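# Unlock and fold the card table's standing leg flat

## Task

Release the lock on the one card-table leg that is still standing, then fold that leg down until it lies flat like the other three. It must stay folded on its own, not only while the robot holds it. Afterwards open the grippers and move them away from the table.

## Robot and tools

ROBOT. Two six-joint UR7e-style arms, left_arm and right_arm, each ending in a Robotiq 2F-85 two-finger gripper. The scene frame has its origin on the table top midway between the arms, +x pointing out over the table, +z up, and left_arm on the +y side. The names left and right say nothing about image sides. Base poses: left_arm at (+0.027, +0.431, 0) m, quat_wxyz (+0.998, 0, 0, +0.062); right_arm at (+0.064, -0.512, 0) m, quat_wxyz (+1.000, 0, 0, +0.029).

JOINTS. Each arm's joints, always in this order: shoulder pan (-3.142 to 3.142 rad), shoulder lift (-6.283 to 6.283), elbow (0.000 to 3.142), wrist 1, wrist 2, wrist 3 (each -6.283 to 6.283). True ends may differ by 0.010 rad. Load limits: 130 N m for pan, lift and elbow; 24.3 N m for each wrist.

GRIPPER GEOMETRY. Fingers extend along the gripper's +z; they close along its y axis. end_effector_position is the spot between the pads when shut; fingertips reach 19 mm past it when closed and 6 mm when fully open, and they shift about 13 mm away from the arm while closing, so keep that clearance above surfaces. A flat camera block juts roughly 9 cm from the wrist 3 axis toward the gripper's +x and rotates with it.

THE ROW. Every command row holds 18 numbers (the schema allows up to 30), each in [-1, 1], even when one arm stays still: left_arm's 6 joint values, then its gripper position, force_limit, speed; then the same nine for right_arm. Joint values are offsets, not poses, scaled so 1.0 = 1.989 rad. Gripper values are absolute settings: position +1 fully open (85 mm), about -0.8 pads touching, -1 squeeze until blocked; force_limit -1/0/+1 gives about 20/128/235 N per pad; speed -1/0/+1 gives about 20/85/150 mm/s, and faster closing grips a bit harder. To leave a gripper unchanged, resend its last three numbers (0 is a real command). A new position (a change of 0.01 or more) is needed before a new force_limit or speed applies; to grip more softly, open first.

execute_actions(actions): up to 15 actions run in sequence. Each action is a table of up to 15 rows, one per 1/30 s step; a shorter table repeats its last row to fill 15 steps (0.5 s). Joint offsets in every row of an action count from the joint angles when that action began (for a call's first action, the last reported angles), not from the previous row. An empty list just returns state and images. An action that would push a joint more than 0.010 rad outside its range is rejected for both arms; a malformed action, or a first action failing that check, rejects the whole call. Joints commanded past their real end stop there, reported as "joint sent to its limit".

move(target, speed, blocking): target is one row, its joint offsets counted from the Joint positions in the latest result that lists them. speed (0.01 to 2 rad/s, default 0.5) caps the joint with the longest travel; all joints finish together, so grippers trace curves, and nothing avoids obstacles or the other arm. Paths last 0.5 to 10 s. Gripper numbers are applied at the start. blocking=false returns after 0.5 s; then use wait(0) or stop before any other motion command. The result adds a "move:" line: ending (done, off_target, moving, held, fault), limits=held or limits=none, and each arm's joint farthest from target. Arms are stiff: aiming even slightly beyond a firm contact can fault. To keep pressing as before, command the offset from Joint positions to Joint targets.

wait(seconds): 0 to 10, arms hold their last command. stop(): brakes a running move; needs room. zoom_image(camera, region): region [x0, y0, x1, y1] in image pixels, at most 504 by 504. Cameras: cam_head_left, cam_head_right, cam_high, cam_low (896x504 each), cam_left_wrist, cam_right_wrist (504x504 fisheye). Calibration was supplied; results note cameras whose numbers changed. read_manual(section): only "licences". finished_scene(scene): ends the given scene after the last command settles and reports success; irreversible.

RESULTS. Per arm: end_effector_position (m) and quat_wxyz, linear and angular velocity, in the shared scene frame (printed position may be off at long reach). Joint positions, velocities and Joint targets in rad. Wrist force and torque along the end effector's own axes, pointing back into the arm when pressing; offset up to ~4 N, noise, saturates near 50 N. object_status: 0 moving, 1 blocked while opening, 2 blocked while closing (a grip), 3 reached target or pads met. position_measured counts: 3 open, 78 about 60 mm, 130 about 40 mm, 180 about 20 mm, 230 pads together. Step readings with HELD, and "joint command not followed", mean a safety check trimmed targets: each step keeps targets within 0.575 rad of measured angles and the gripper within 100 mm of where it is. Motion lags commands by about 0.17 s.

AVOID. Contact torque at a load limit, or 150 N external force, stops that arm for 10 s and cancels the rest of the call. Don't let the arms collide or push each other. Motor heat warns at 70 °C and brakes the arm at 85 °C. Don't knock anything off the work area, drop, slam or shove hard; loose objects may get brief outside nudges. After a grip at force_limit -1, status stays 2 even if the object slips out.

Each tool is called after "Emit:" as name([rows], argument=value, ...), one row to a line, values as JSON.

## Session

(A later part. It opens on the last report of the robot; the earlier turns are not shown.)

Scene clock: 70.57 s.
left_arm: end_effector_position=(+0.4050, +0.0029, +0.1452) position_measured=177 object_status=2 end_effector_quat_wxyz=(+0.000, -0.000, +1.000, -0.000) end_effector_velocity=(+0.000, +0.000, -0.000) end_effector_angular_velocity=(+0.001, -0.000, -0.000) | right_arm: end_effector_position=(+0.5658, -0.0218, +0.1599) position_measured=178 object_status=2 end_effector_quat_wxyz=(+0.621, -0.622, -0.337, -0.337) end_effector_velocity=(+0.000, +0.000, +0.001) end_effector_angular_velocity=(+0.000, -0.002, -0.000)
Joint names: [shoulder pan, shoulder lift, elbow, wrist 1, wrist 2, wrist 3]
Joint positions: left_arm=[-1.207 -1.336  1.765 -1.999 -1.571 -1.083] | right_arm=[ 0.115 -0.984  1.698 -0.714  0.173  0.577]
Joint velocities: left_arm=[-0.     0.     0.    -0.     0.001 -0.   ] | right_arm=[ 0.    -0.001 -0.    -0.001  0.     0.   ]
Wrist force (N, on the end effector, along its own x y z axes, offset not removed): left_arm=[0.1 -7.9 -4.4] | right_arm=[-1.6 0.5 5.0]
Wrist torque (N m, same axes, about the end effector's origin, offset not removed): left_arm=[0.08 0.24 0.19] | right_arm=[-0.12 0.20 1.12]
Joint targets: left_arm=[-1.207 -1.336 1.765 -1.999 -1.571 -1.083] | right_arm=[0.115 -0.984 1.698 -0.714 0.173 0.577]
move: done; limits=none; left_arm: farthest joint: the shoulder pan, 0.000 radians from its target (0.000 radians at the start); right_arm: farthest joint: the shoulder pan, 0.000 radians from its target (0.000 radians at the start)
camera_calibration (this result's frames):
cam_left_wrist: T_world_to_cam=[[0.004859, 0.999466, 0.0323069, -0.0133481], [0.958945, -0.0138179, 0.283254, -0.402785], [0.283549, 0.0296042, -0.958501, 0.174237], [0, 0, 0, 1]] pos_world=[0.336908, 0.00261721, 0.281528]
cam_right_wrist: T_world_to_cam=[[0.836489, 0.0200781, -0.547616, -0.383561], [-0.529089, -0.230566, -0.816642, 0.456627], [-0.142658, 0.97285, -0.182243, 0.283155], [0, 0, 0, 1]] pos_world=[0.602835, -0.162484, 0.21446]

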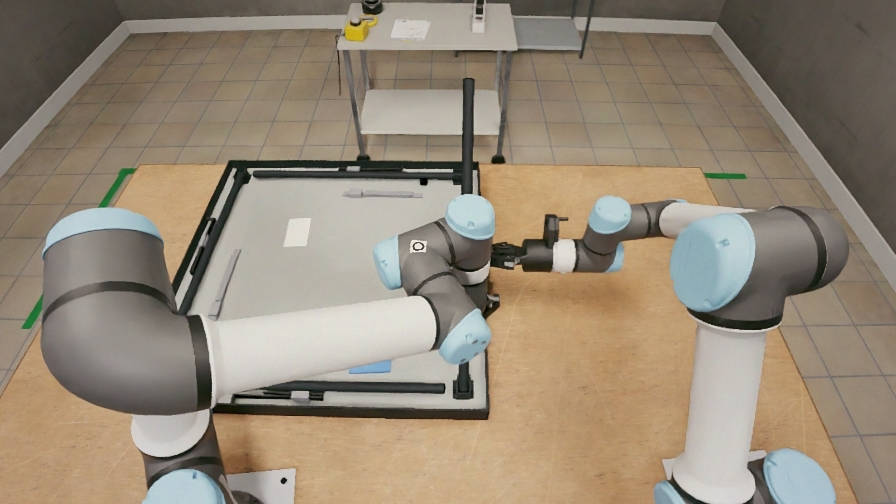

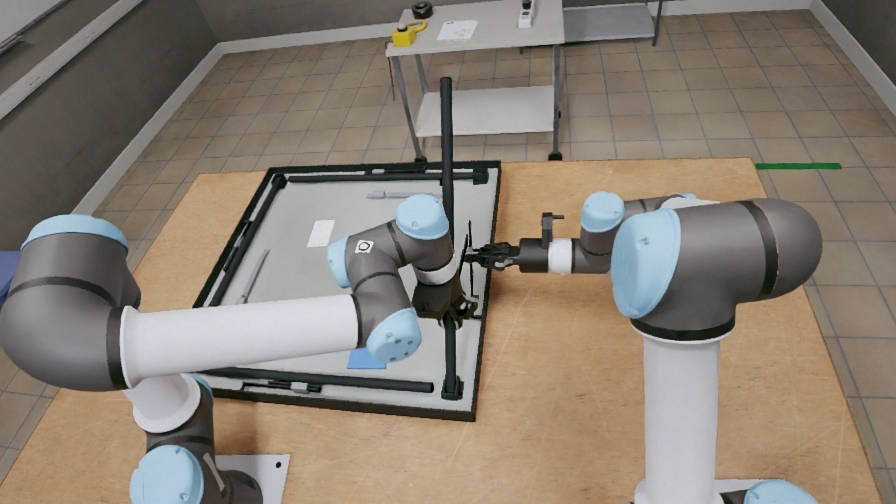

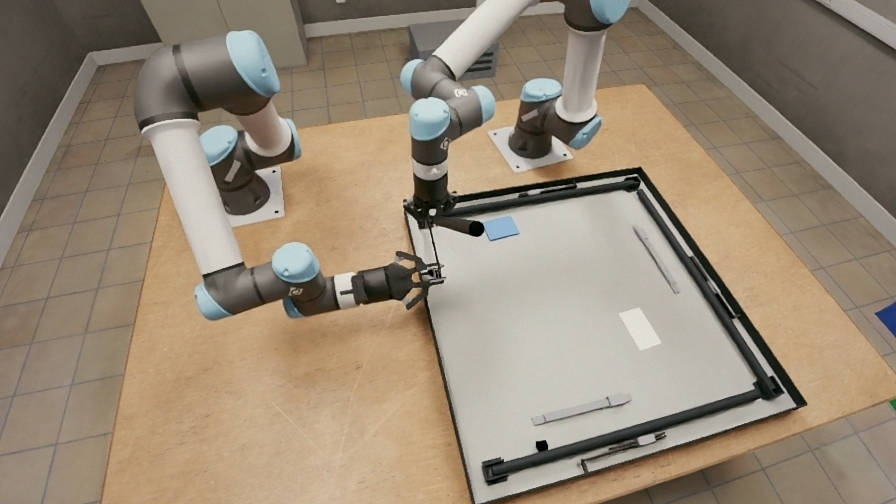

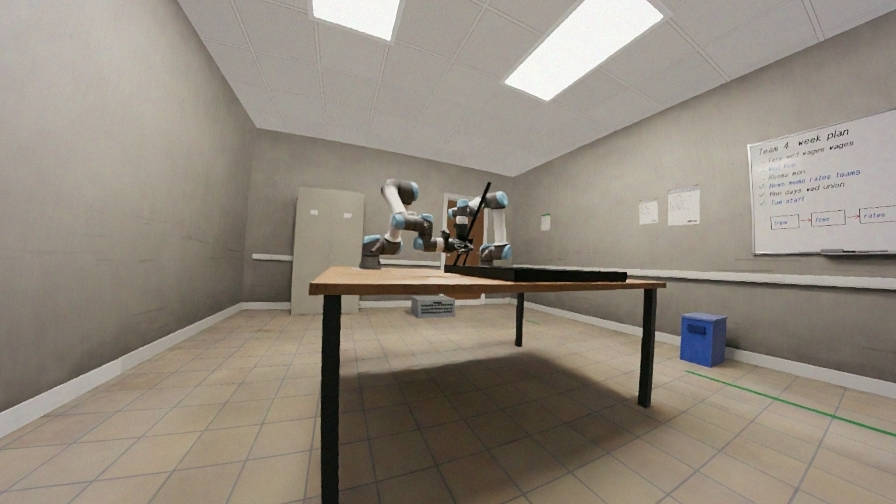

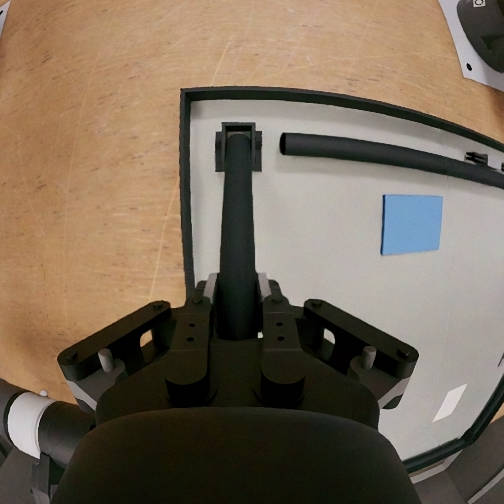

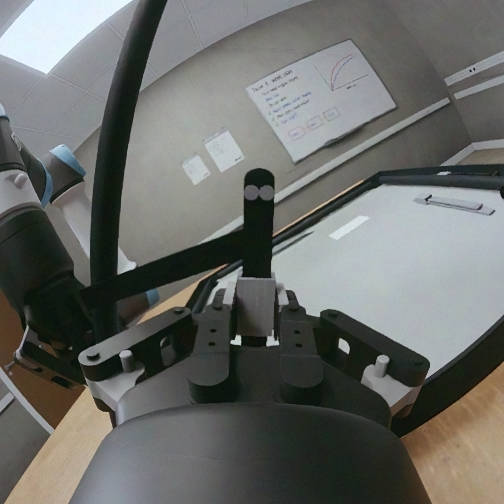

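Emit:
move(target=[0,0,0,0,0,0,-1,-0.8,-0.5,0,0,0,0,0,0,-0.1,-0.6,0])

Emit:
move(target=[0,0,0,0,0,0,-1,-0.8,-0.5,-0.1,-0.031,0.055,-0.024,-0.1,0,-0.1,-0.6,0], speed=0.3)

Emit:
move(target=[0.027,0.051,-0.0036,-0.0474,0,0.027,-1,-0.8,-0.5,-0.05,0,0,0,0,0,-0.1,-0.6,0], speed=0.08)

Emit:
move(target=[0.0103,0.0469,0.015,-0.0619,0,0.0103,-1,-0.8,-0.5,-0.05,0,0,0,0,0,-0.1,-0.6,0], speed=0.08)

Scene clock: 79.63 s.
left_arm: end_effector_position=(+0.4050, +0.0029, +0.1452) position_measured=177 object_status=2 end_effector_quat_wxyz=(+0.000, -0.000, +1.000, -0.000) end_effector_velocity=(+0.000, -0.000, +0.001) end_effector_angular_velocity=(-0.003, -0.002, +0.000) | right_arm: end_effector_position=(+0.5658, -0.0218, +0.1599) position_measured=141 object_status=3 end_effector_quat_wxyz=(+0.621, -0.622, -0.337, -0.337) end_effector_velocity=(-0.000, -0.000, +0.000) end_effector_angular_velocity=(+0.000, -0.000, -0.000)
Joint names: [shoulder pan, shoulder lift, elbow, wrist 1, wrist 2, wrist 3]
Joint positions: left_arm=[-1.207 -1.336  1.765 -1.999 -1.571 -1.083] | right_arm=[ 0.115 -0.984  1.698 -0.714  0.173  0.577]
Joint velocities: left_arm=[ 0.    -0.001  0.    -0.002  0.    -0.   ] | right_arm=[-0.001 -0.001  0.001 -0.    -0.     0.   ]
Wrist force (N, on the end effector, along its own x y z axes, offset not removed): left_arm=[-4.1 -6.9 6.5] | right_arm=[0.0 0.9 -0.2]
Wrist torque (N m, same axes, about the end effector's origin, offset not removed): left_arm=[-0.09 0.40 0.11] | right_arm=[0.04 -0.01 0.01]
Joint targets: left_arm=[-1.207 -1.336 1.765 -1.999 -1.571 -1.083] | right_arm=[0.115 -0.984 1.698 -0.714 0.173 0.577]
move: done; limits=none; left_arm: farthest joint: the shoulder pan, 0.000 radians from its target (0.000 radians at the start); right_arm: farthest joint: the shoulder pan, 0.000 radians from its target (0.000 radians at the start)
camera_calibration (this result's frames):
cam_left_wrist: T_world_to_cam=[[0.00487768, 0.999464, 0.0323663, -0.0133766], [0.958954, -0.0138518, 0.283223, -0.402771], [0.283519, 0.0296563, -0.958508, 0.174271], [0, 0, 0, 1]] pos_world=[0.336895, 0.00262212, 0.281547]
cam_right_wrist: T_world_to_cam=[[0.836489, 0.020078, -0.547616, -0.383561], [-0.529089, -0.230566, -0.816642, 0.456627], [-0.142658, 0.97285, -0.182243, 0.283155], [0, 0, 0, 1]] pos_world=[0.602835, -0.162484, 0.21446]

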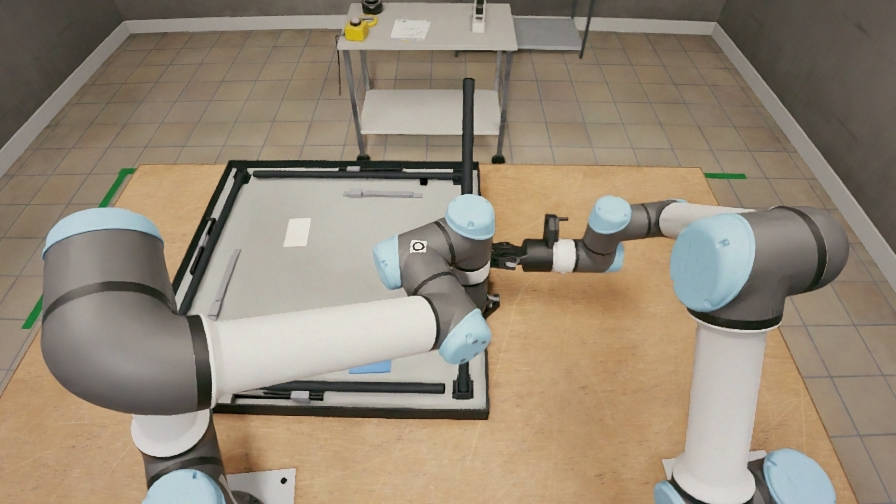

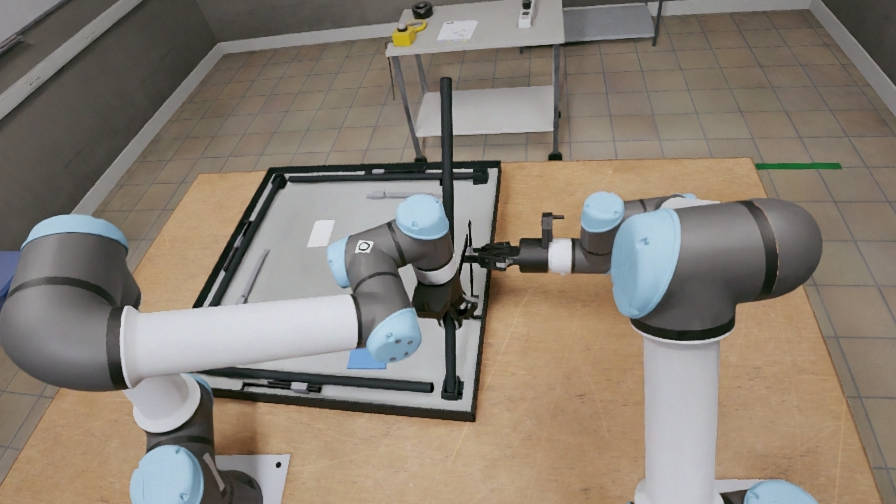

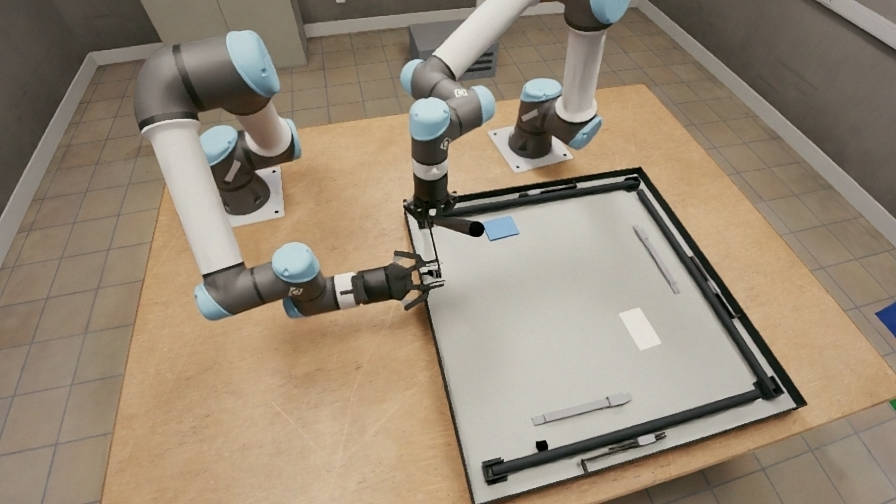

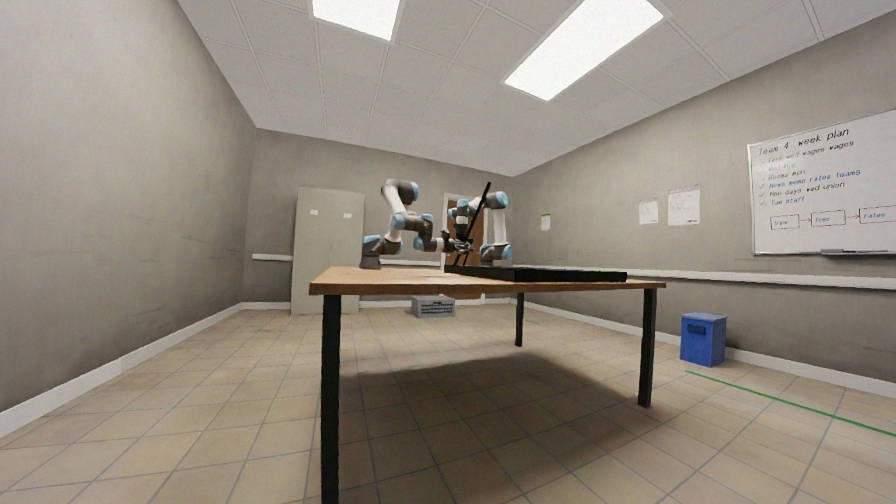

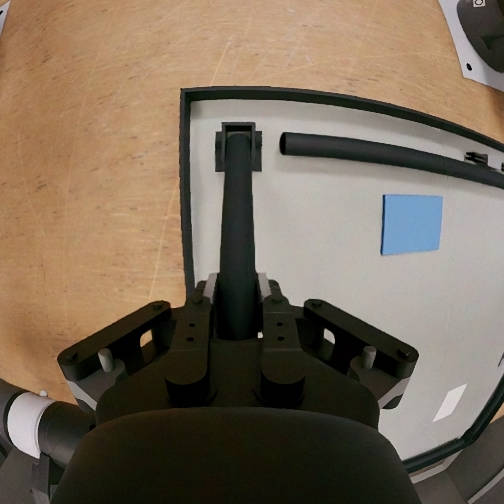

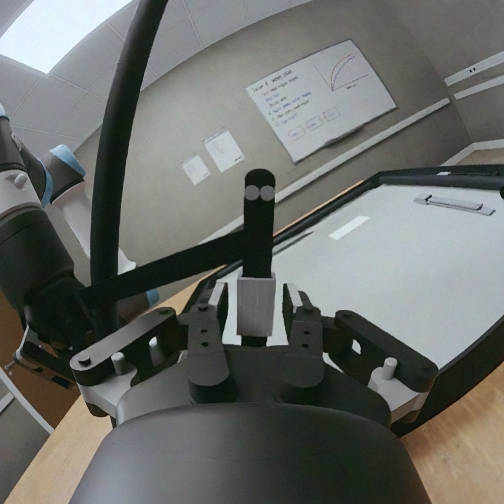

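Scene clock: 80.80 s.
left_arm: end_effector_position=(+0.4050, +0.0029, +0.1452) position_measured=177 object_status=2 end_effector_quat_wxyz=(+0.000, -0.000, +1.000, -0.000) end_effector_velocity=(+0.000, -0.000, +0.000) end_effector_angular_velocity=(-0.000, -0.001, -0.000) | right_arm: end_effector_position=(+0.5650, -0.1241, +0.1599) position_measured=141 object_status=3 end_effector_quat_wxyz=(+0.621, -0.622, -0.337, -0.337) end_effector_velocity=(+0.000, -0.000, +0.001) end_effector_angular_velocity=(-0.000, -0.003, +0.000)
Joint names: [shoulder pan, shoulder lift, elbow, wrist 1, wrist 2, wrist 3]
Joint positions: left_arm=[-1.207 -1.336  1.765 -1.999 -1.571 -1.083] | right_arm=[-0.084 -1.046  1.807 -0.761 -0.026  0.577]
Joint velocities: left_arm=[-0.    -0.    -0.001  0.     0.001  0.   ] | right_arm=[-0.    -0.001 -0.001 -0.001 -0.001  0.   ]
Wrist force (N, on the end effector, along its own x y z axes, offset not removed): left_arm=[-2.9 -6.8 4.3] | right_arm=[-0.6 0.8 0.6]
Wrist torque (N m, same axes, about the end effector's origin, offset not removed): left_arm=[-0.04 0.11 0.12] | right_arm=[0.08 0.09 -0.05]
Joint targets: left_arm=[-1.207 -1.336 1.765 -1.999 -1.571 -1.083] | right_arm=[-0.084 -1.046 1.807 -0.761 -0.026 0.577]
move: done; limits=none; left_arm: farthest joint: the shoulder pan, 0.000 radians from its target (0.000 radians at the start); right_arm: farthest joint: the shoulder pan, 0.000 radians from its target (0.199 radians at the start)
camera_calibration (this result's frames):
cam_left_wrist: T_world_to_cam=[[0.00487727, 0.999465, 0.0323332, -0.0133629], [0.958949, -0.0138425, 0.28324, -0.402778], [0.283536, 0.0296245, -0.958504, 0.174266], [0, 0, 0, 1]] pos_world=[0.336898, 0.00261778, 0.28155]
cam_right_wrist: T_world_to_cam=[[0.836486, 0.020125, -0.547618, -0.380837], [-0.529085, -0.23055, -0.816649, 0.432585], [-0.142688, 0.972852, -0.182204, 0.382644], [0, 0, 0, 1]] pos_world=[0.602038, -0.264859, 0.214436]

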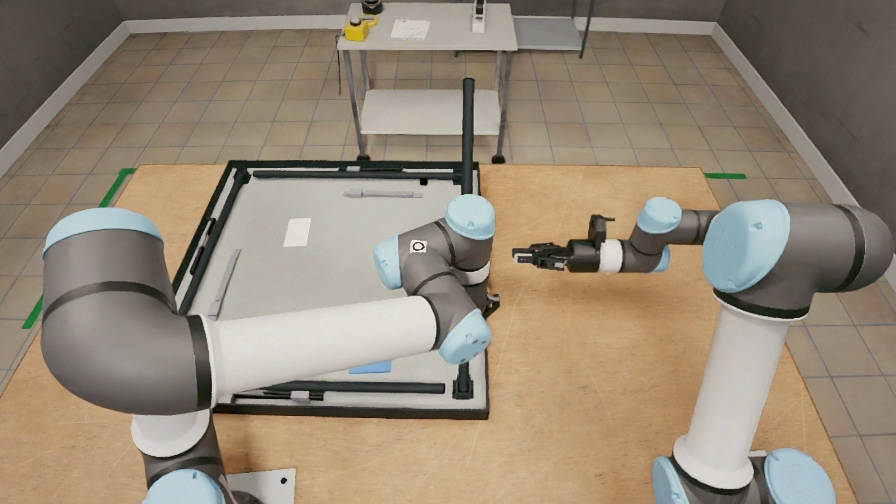

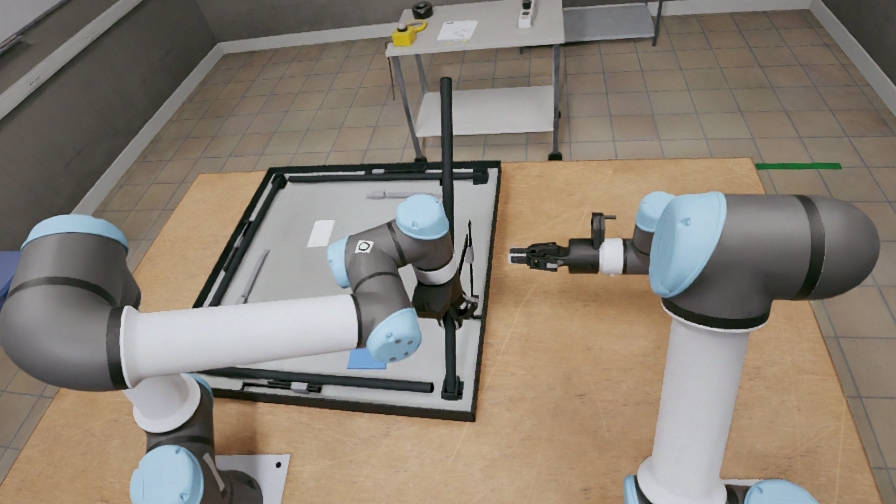

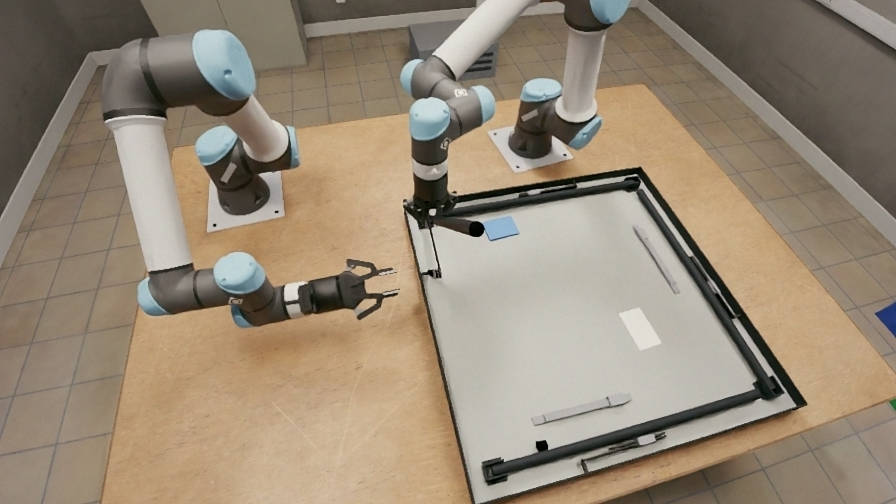

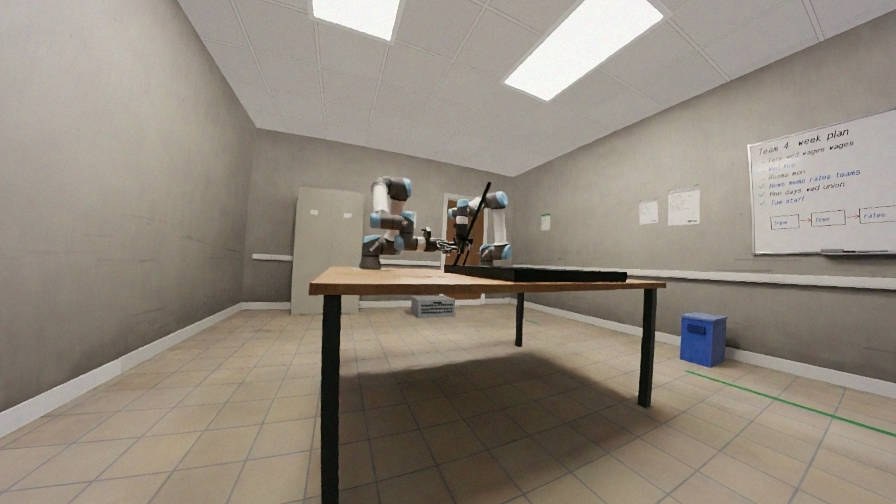

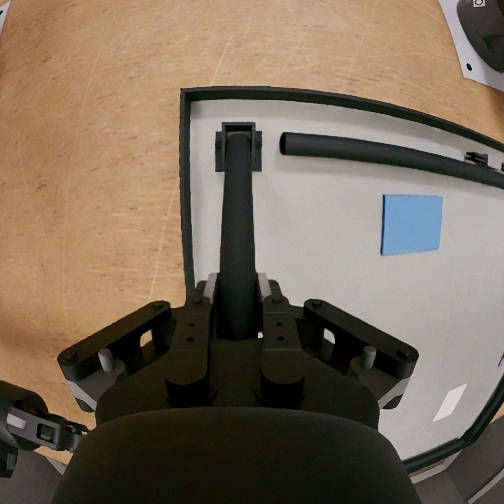

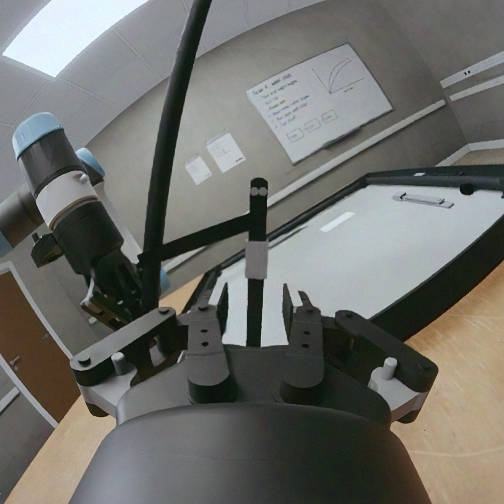

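Scene clock: 82.43 s.
left_arm: end_effector_position=(+0.4400, +0.0028, +0.1003) position_measured=178 object_status=2 end_effector_quat_wxyz=(+0.000, -0.000, +1.000, -0.000) end_effector_velocity=(-0.000, +0.000, -0.002) end_effector_angular_velocity=(+0.000, +0.004, +0.000) | right_arm: end_effector_position=(+0.6010, -0.1757, +0.1599) position_measured=141 object_status=3 end_effector_quat_wxyz=(-0.604, +0.638, +0.305, +0.368) end_effector_velocity=(+0.001, -0.001, +0.000) end_effector_angular_velocity=(-0.000, -0.001, -0.001)
Joint names: [shoulder pan, shoulder lift, elbow, wrist 1, wrist 2, wrist 3]
Joint positions: left_arm=[-1.153 -1.235  1.757 -2.093 -1.571 -1.03 ] | right_arm=[-0.183 -1.046  1.807 -0.761 -0.026  0.577]
Joint velocities: left_arm=[ 0.001  0.003  0.001 -0.001 -0.004  0.001] | right_arm=[-0.001  0.    -0.001 -0.001 -0.    -0.   ]
Wrist force (N, on the end effector, along its own x y z axes, offset not removed): left_arm=[8.5 -8.6 10.7] | right_arm=[1.1 -0.8 1.2]
Wrist torque (N m, same axes, about the end effector's origin, offset not removed): left_arm=[-0.01 0.39 0.01] | right_arm=[-0.11 -0.24 -0.03]
Joint targets: left_arm=[-1.153 -1.235 1.757 -2.094 -1.571 -1.030] | right_arm=[-0.183 -1.046 1.807 -0.761 -0.026 0.577]
move: done; limits=none; left_arm: farthest joint: the shoulder pan, 0.000 radians from its target (0.053 radians at the start); right_arm: farthest joint: the shoulder pan, 0.000 radians from its target (0.099 radians at the start)
camera_calibration (this result's frames):
cam_left_wrist: T_world_to_cam=[[0.00488747, 0.999466, 0.0323036, -0.0120264], [0.958954, -0.0138434, 0.283225, -0.423587], [0.283521, 0.0295934, -0.958509, 0.121307], [0, 0, 0, 1]] pos_world=[0.371865, 0.00256621, 0.236633]
cam_right_wrist: T_world_to_cam=[[0.834361, -0.0628725, -0.54762, -0.423175], [-0.549331, -0.17698, -0.816648, 0.4613], [-0.0455733, 0.982204, -0.182203, 0.381196], [0, 0, 0, 1]] pos_world=[0.623859, -0.319377, 0.214436]

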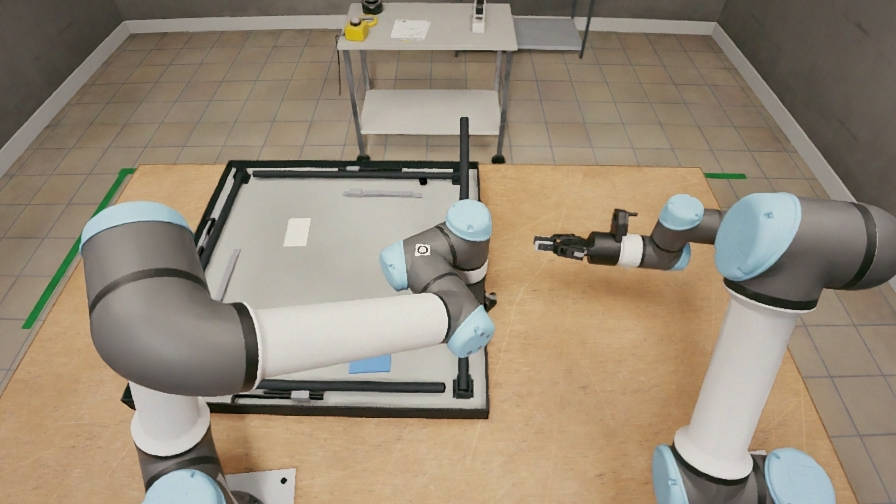

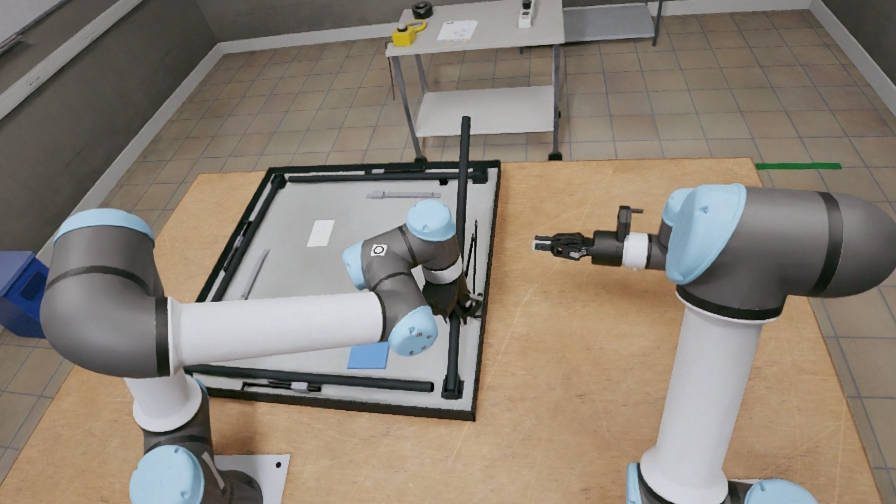

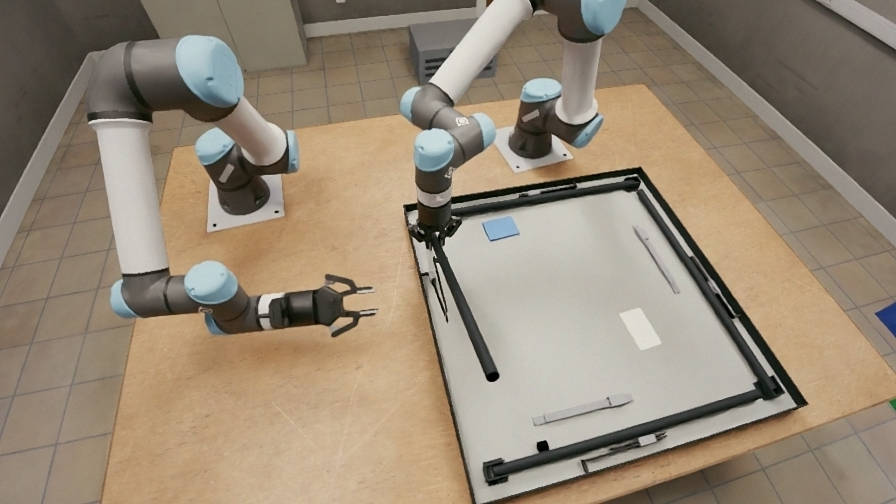

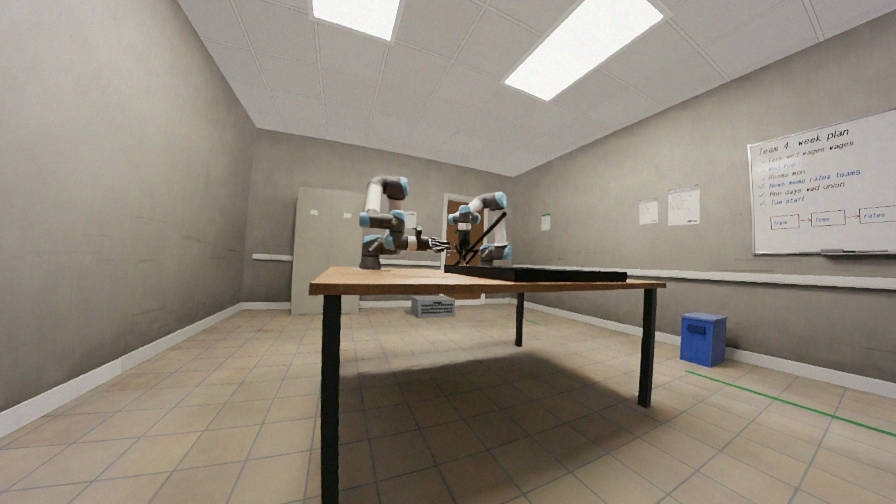

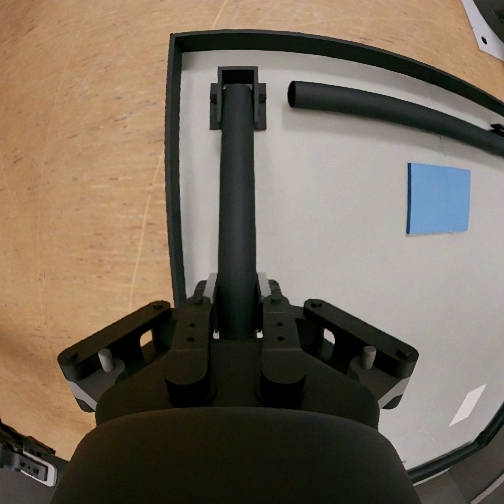

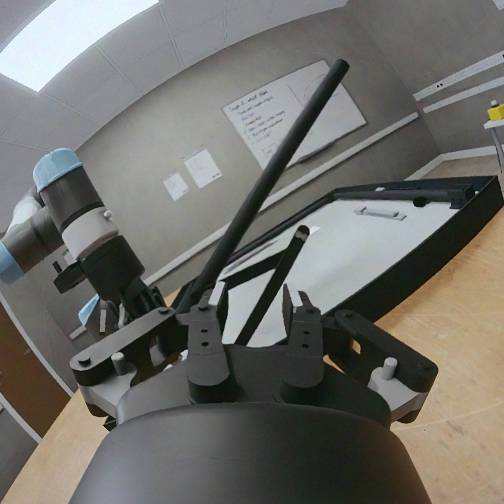

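Scene clock: 84.33 s.
left_arm: end_effector_position=(+0.4540, +0.0028, +0.0453) position_measured=178 object_status=2 end_effector_quat_wxyz=(+0.000, -0.000, +1.000, -0.000) end_effector_velocity=(+0.001, -0.000, -0.000) end_effector_angular_velocity=(-0.000, -0.003, +0.000) | right_arm: end_effector_position=(+0.6317, -0.2306, +0.1599) position_measured=141 object_status=3 end_effector_quat_wxyz=(-0.585, +0.652, +0.273, +0.397) end_effector_velocity=(-0.000, -0.001, -0.000) end_effector_angular_velocity=(+0.000, +0.002, -0.002)
Joint names: [shoulder pan, shoulder lift, elbow, wrist 1, wrist 2, wrist 3]
Joint positions: left_arm=[-1.133 -1.142  1.787 -2.216 -1.571 -1.009] | right_arm=[-0.283 -1.046  1.807 -0.761 -0.026  0.577]
Joint velocities: left_arm=[ 0.     0.001 -0.001 -0.002  0.002  0.   ] | right_arm=[-0.002 -0.     0.001  0.001 -0.     0.   ]
Wrist force (N, on the end effector, along its own x y z axes, offset not removed): left_arm=[9.9 -10.4 7.9] | right_arm=[-0.7 -0.2 -1.2]
Wrist torque (N m, same axes, about the end effector's origin, offset not removed): left_arm=[0.03 0.09 0.05] | right_arm=[-0.06 0.15 -0.06]
Joint targets: left_arm=[-1.133 -1.142 1.787 -2.217 -1.571 -1.009] | right_arm=[-0.283 -1.046 1.807 -0.761 -0.026 0.577]
move: done; limits=none; left_arm: farthest joint: the shoulder pan, 0.000 radians from its target (0.021 radians at the start); right_arm: farthest joint: the shoulder pan, 0.000 radians from its target (0.099 radians at the start)
camera_calibration (this result's frames):
cam_left_wrist: T_world_to_cam=[[0.00490508, 0.999469, 0.0322238, -0.0102386], [0.958968, -0.0138362, 0.283177, -0.421506], [0.283473, 0.0295126, -0.958526, 0.0646537], [0, 0, 0, 1]] pos_world=[0.385933, 0.00249299, 0.181663]
cam_right_wrist: T_world_to_cam=[[0.824014, -0.145304, -0.54762, -0.464697], [-0.564173, -0.121632, -0.816648, 0.490584], [0.0520543, 0.981882, -0.182203, 0.374743], [0, 0, 0, 1]] pos_world=[0.640184, -0.375806, 0.214436]

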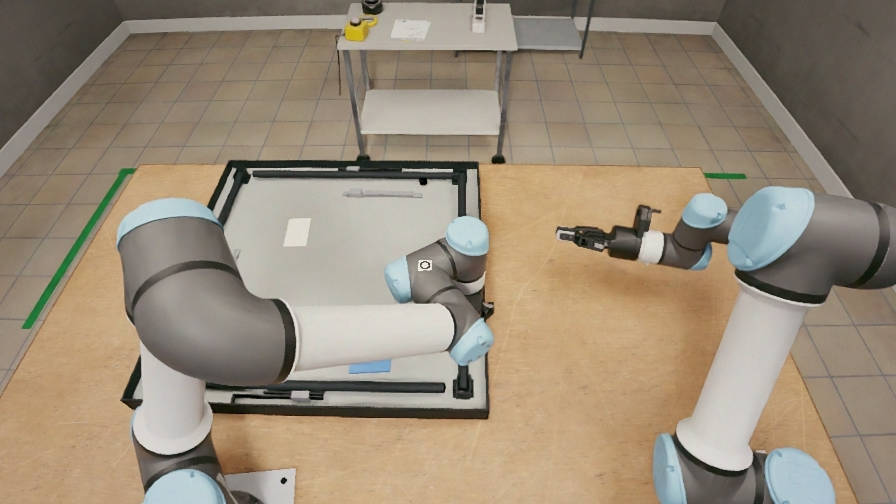

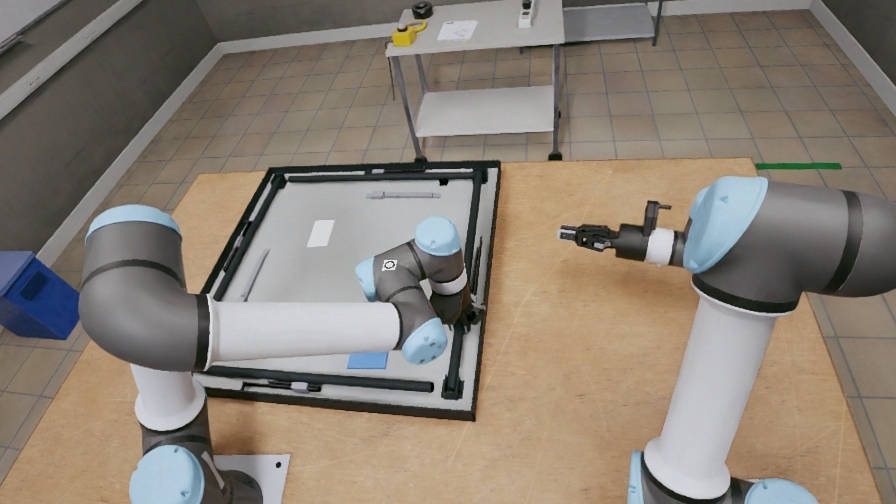

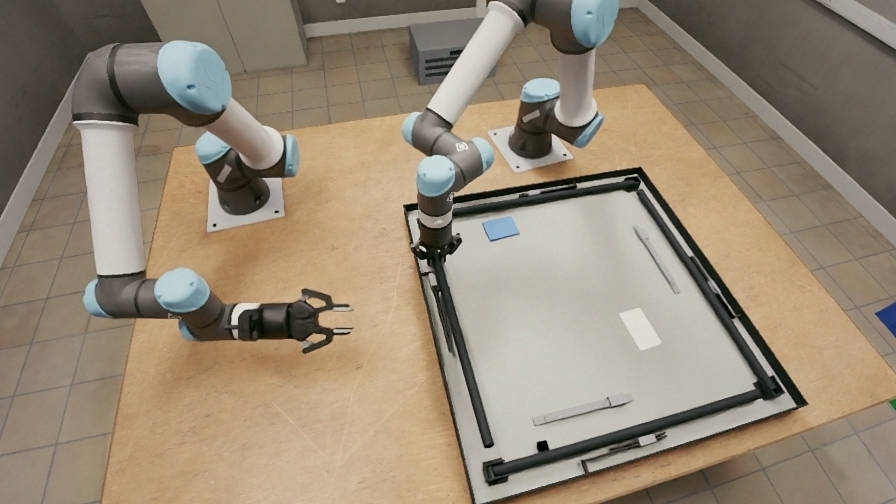

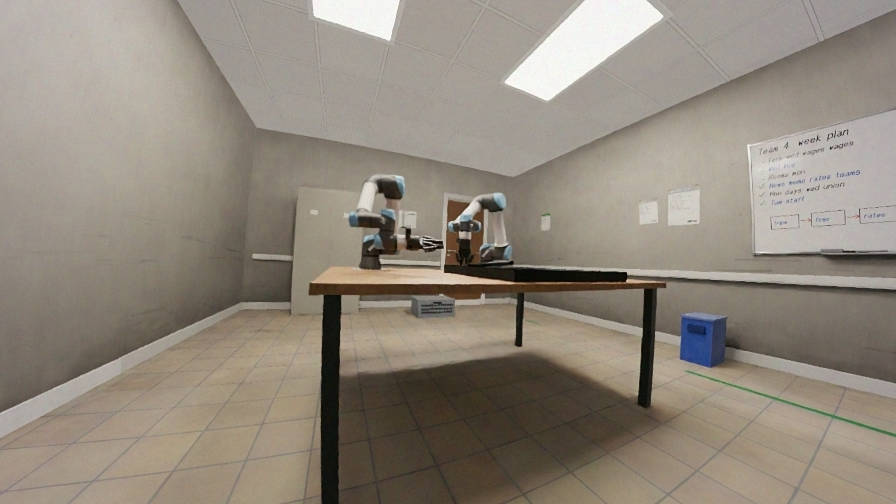

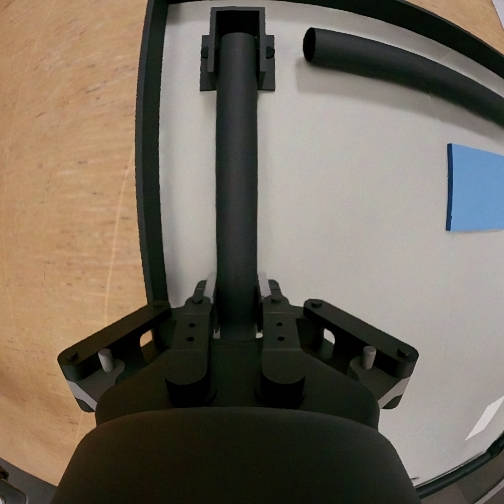

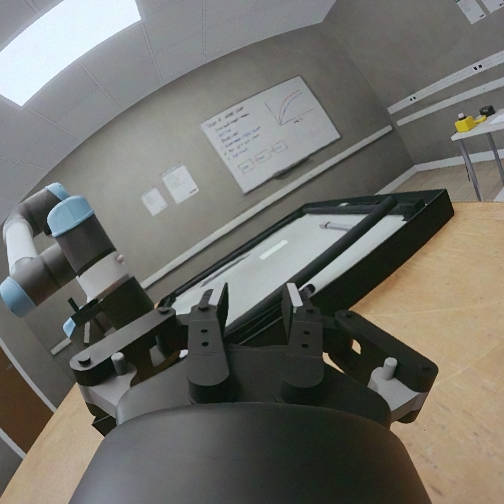

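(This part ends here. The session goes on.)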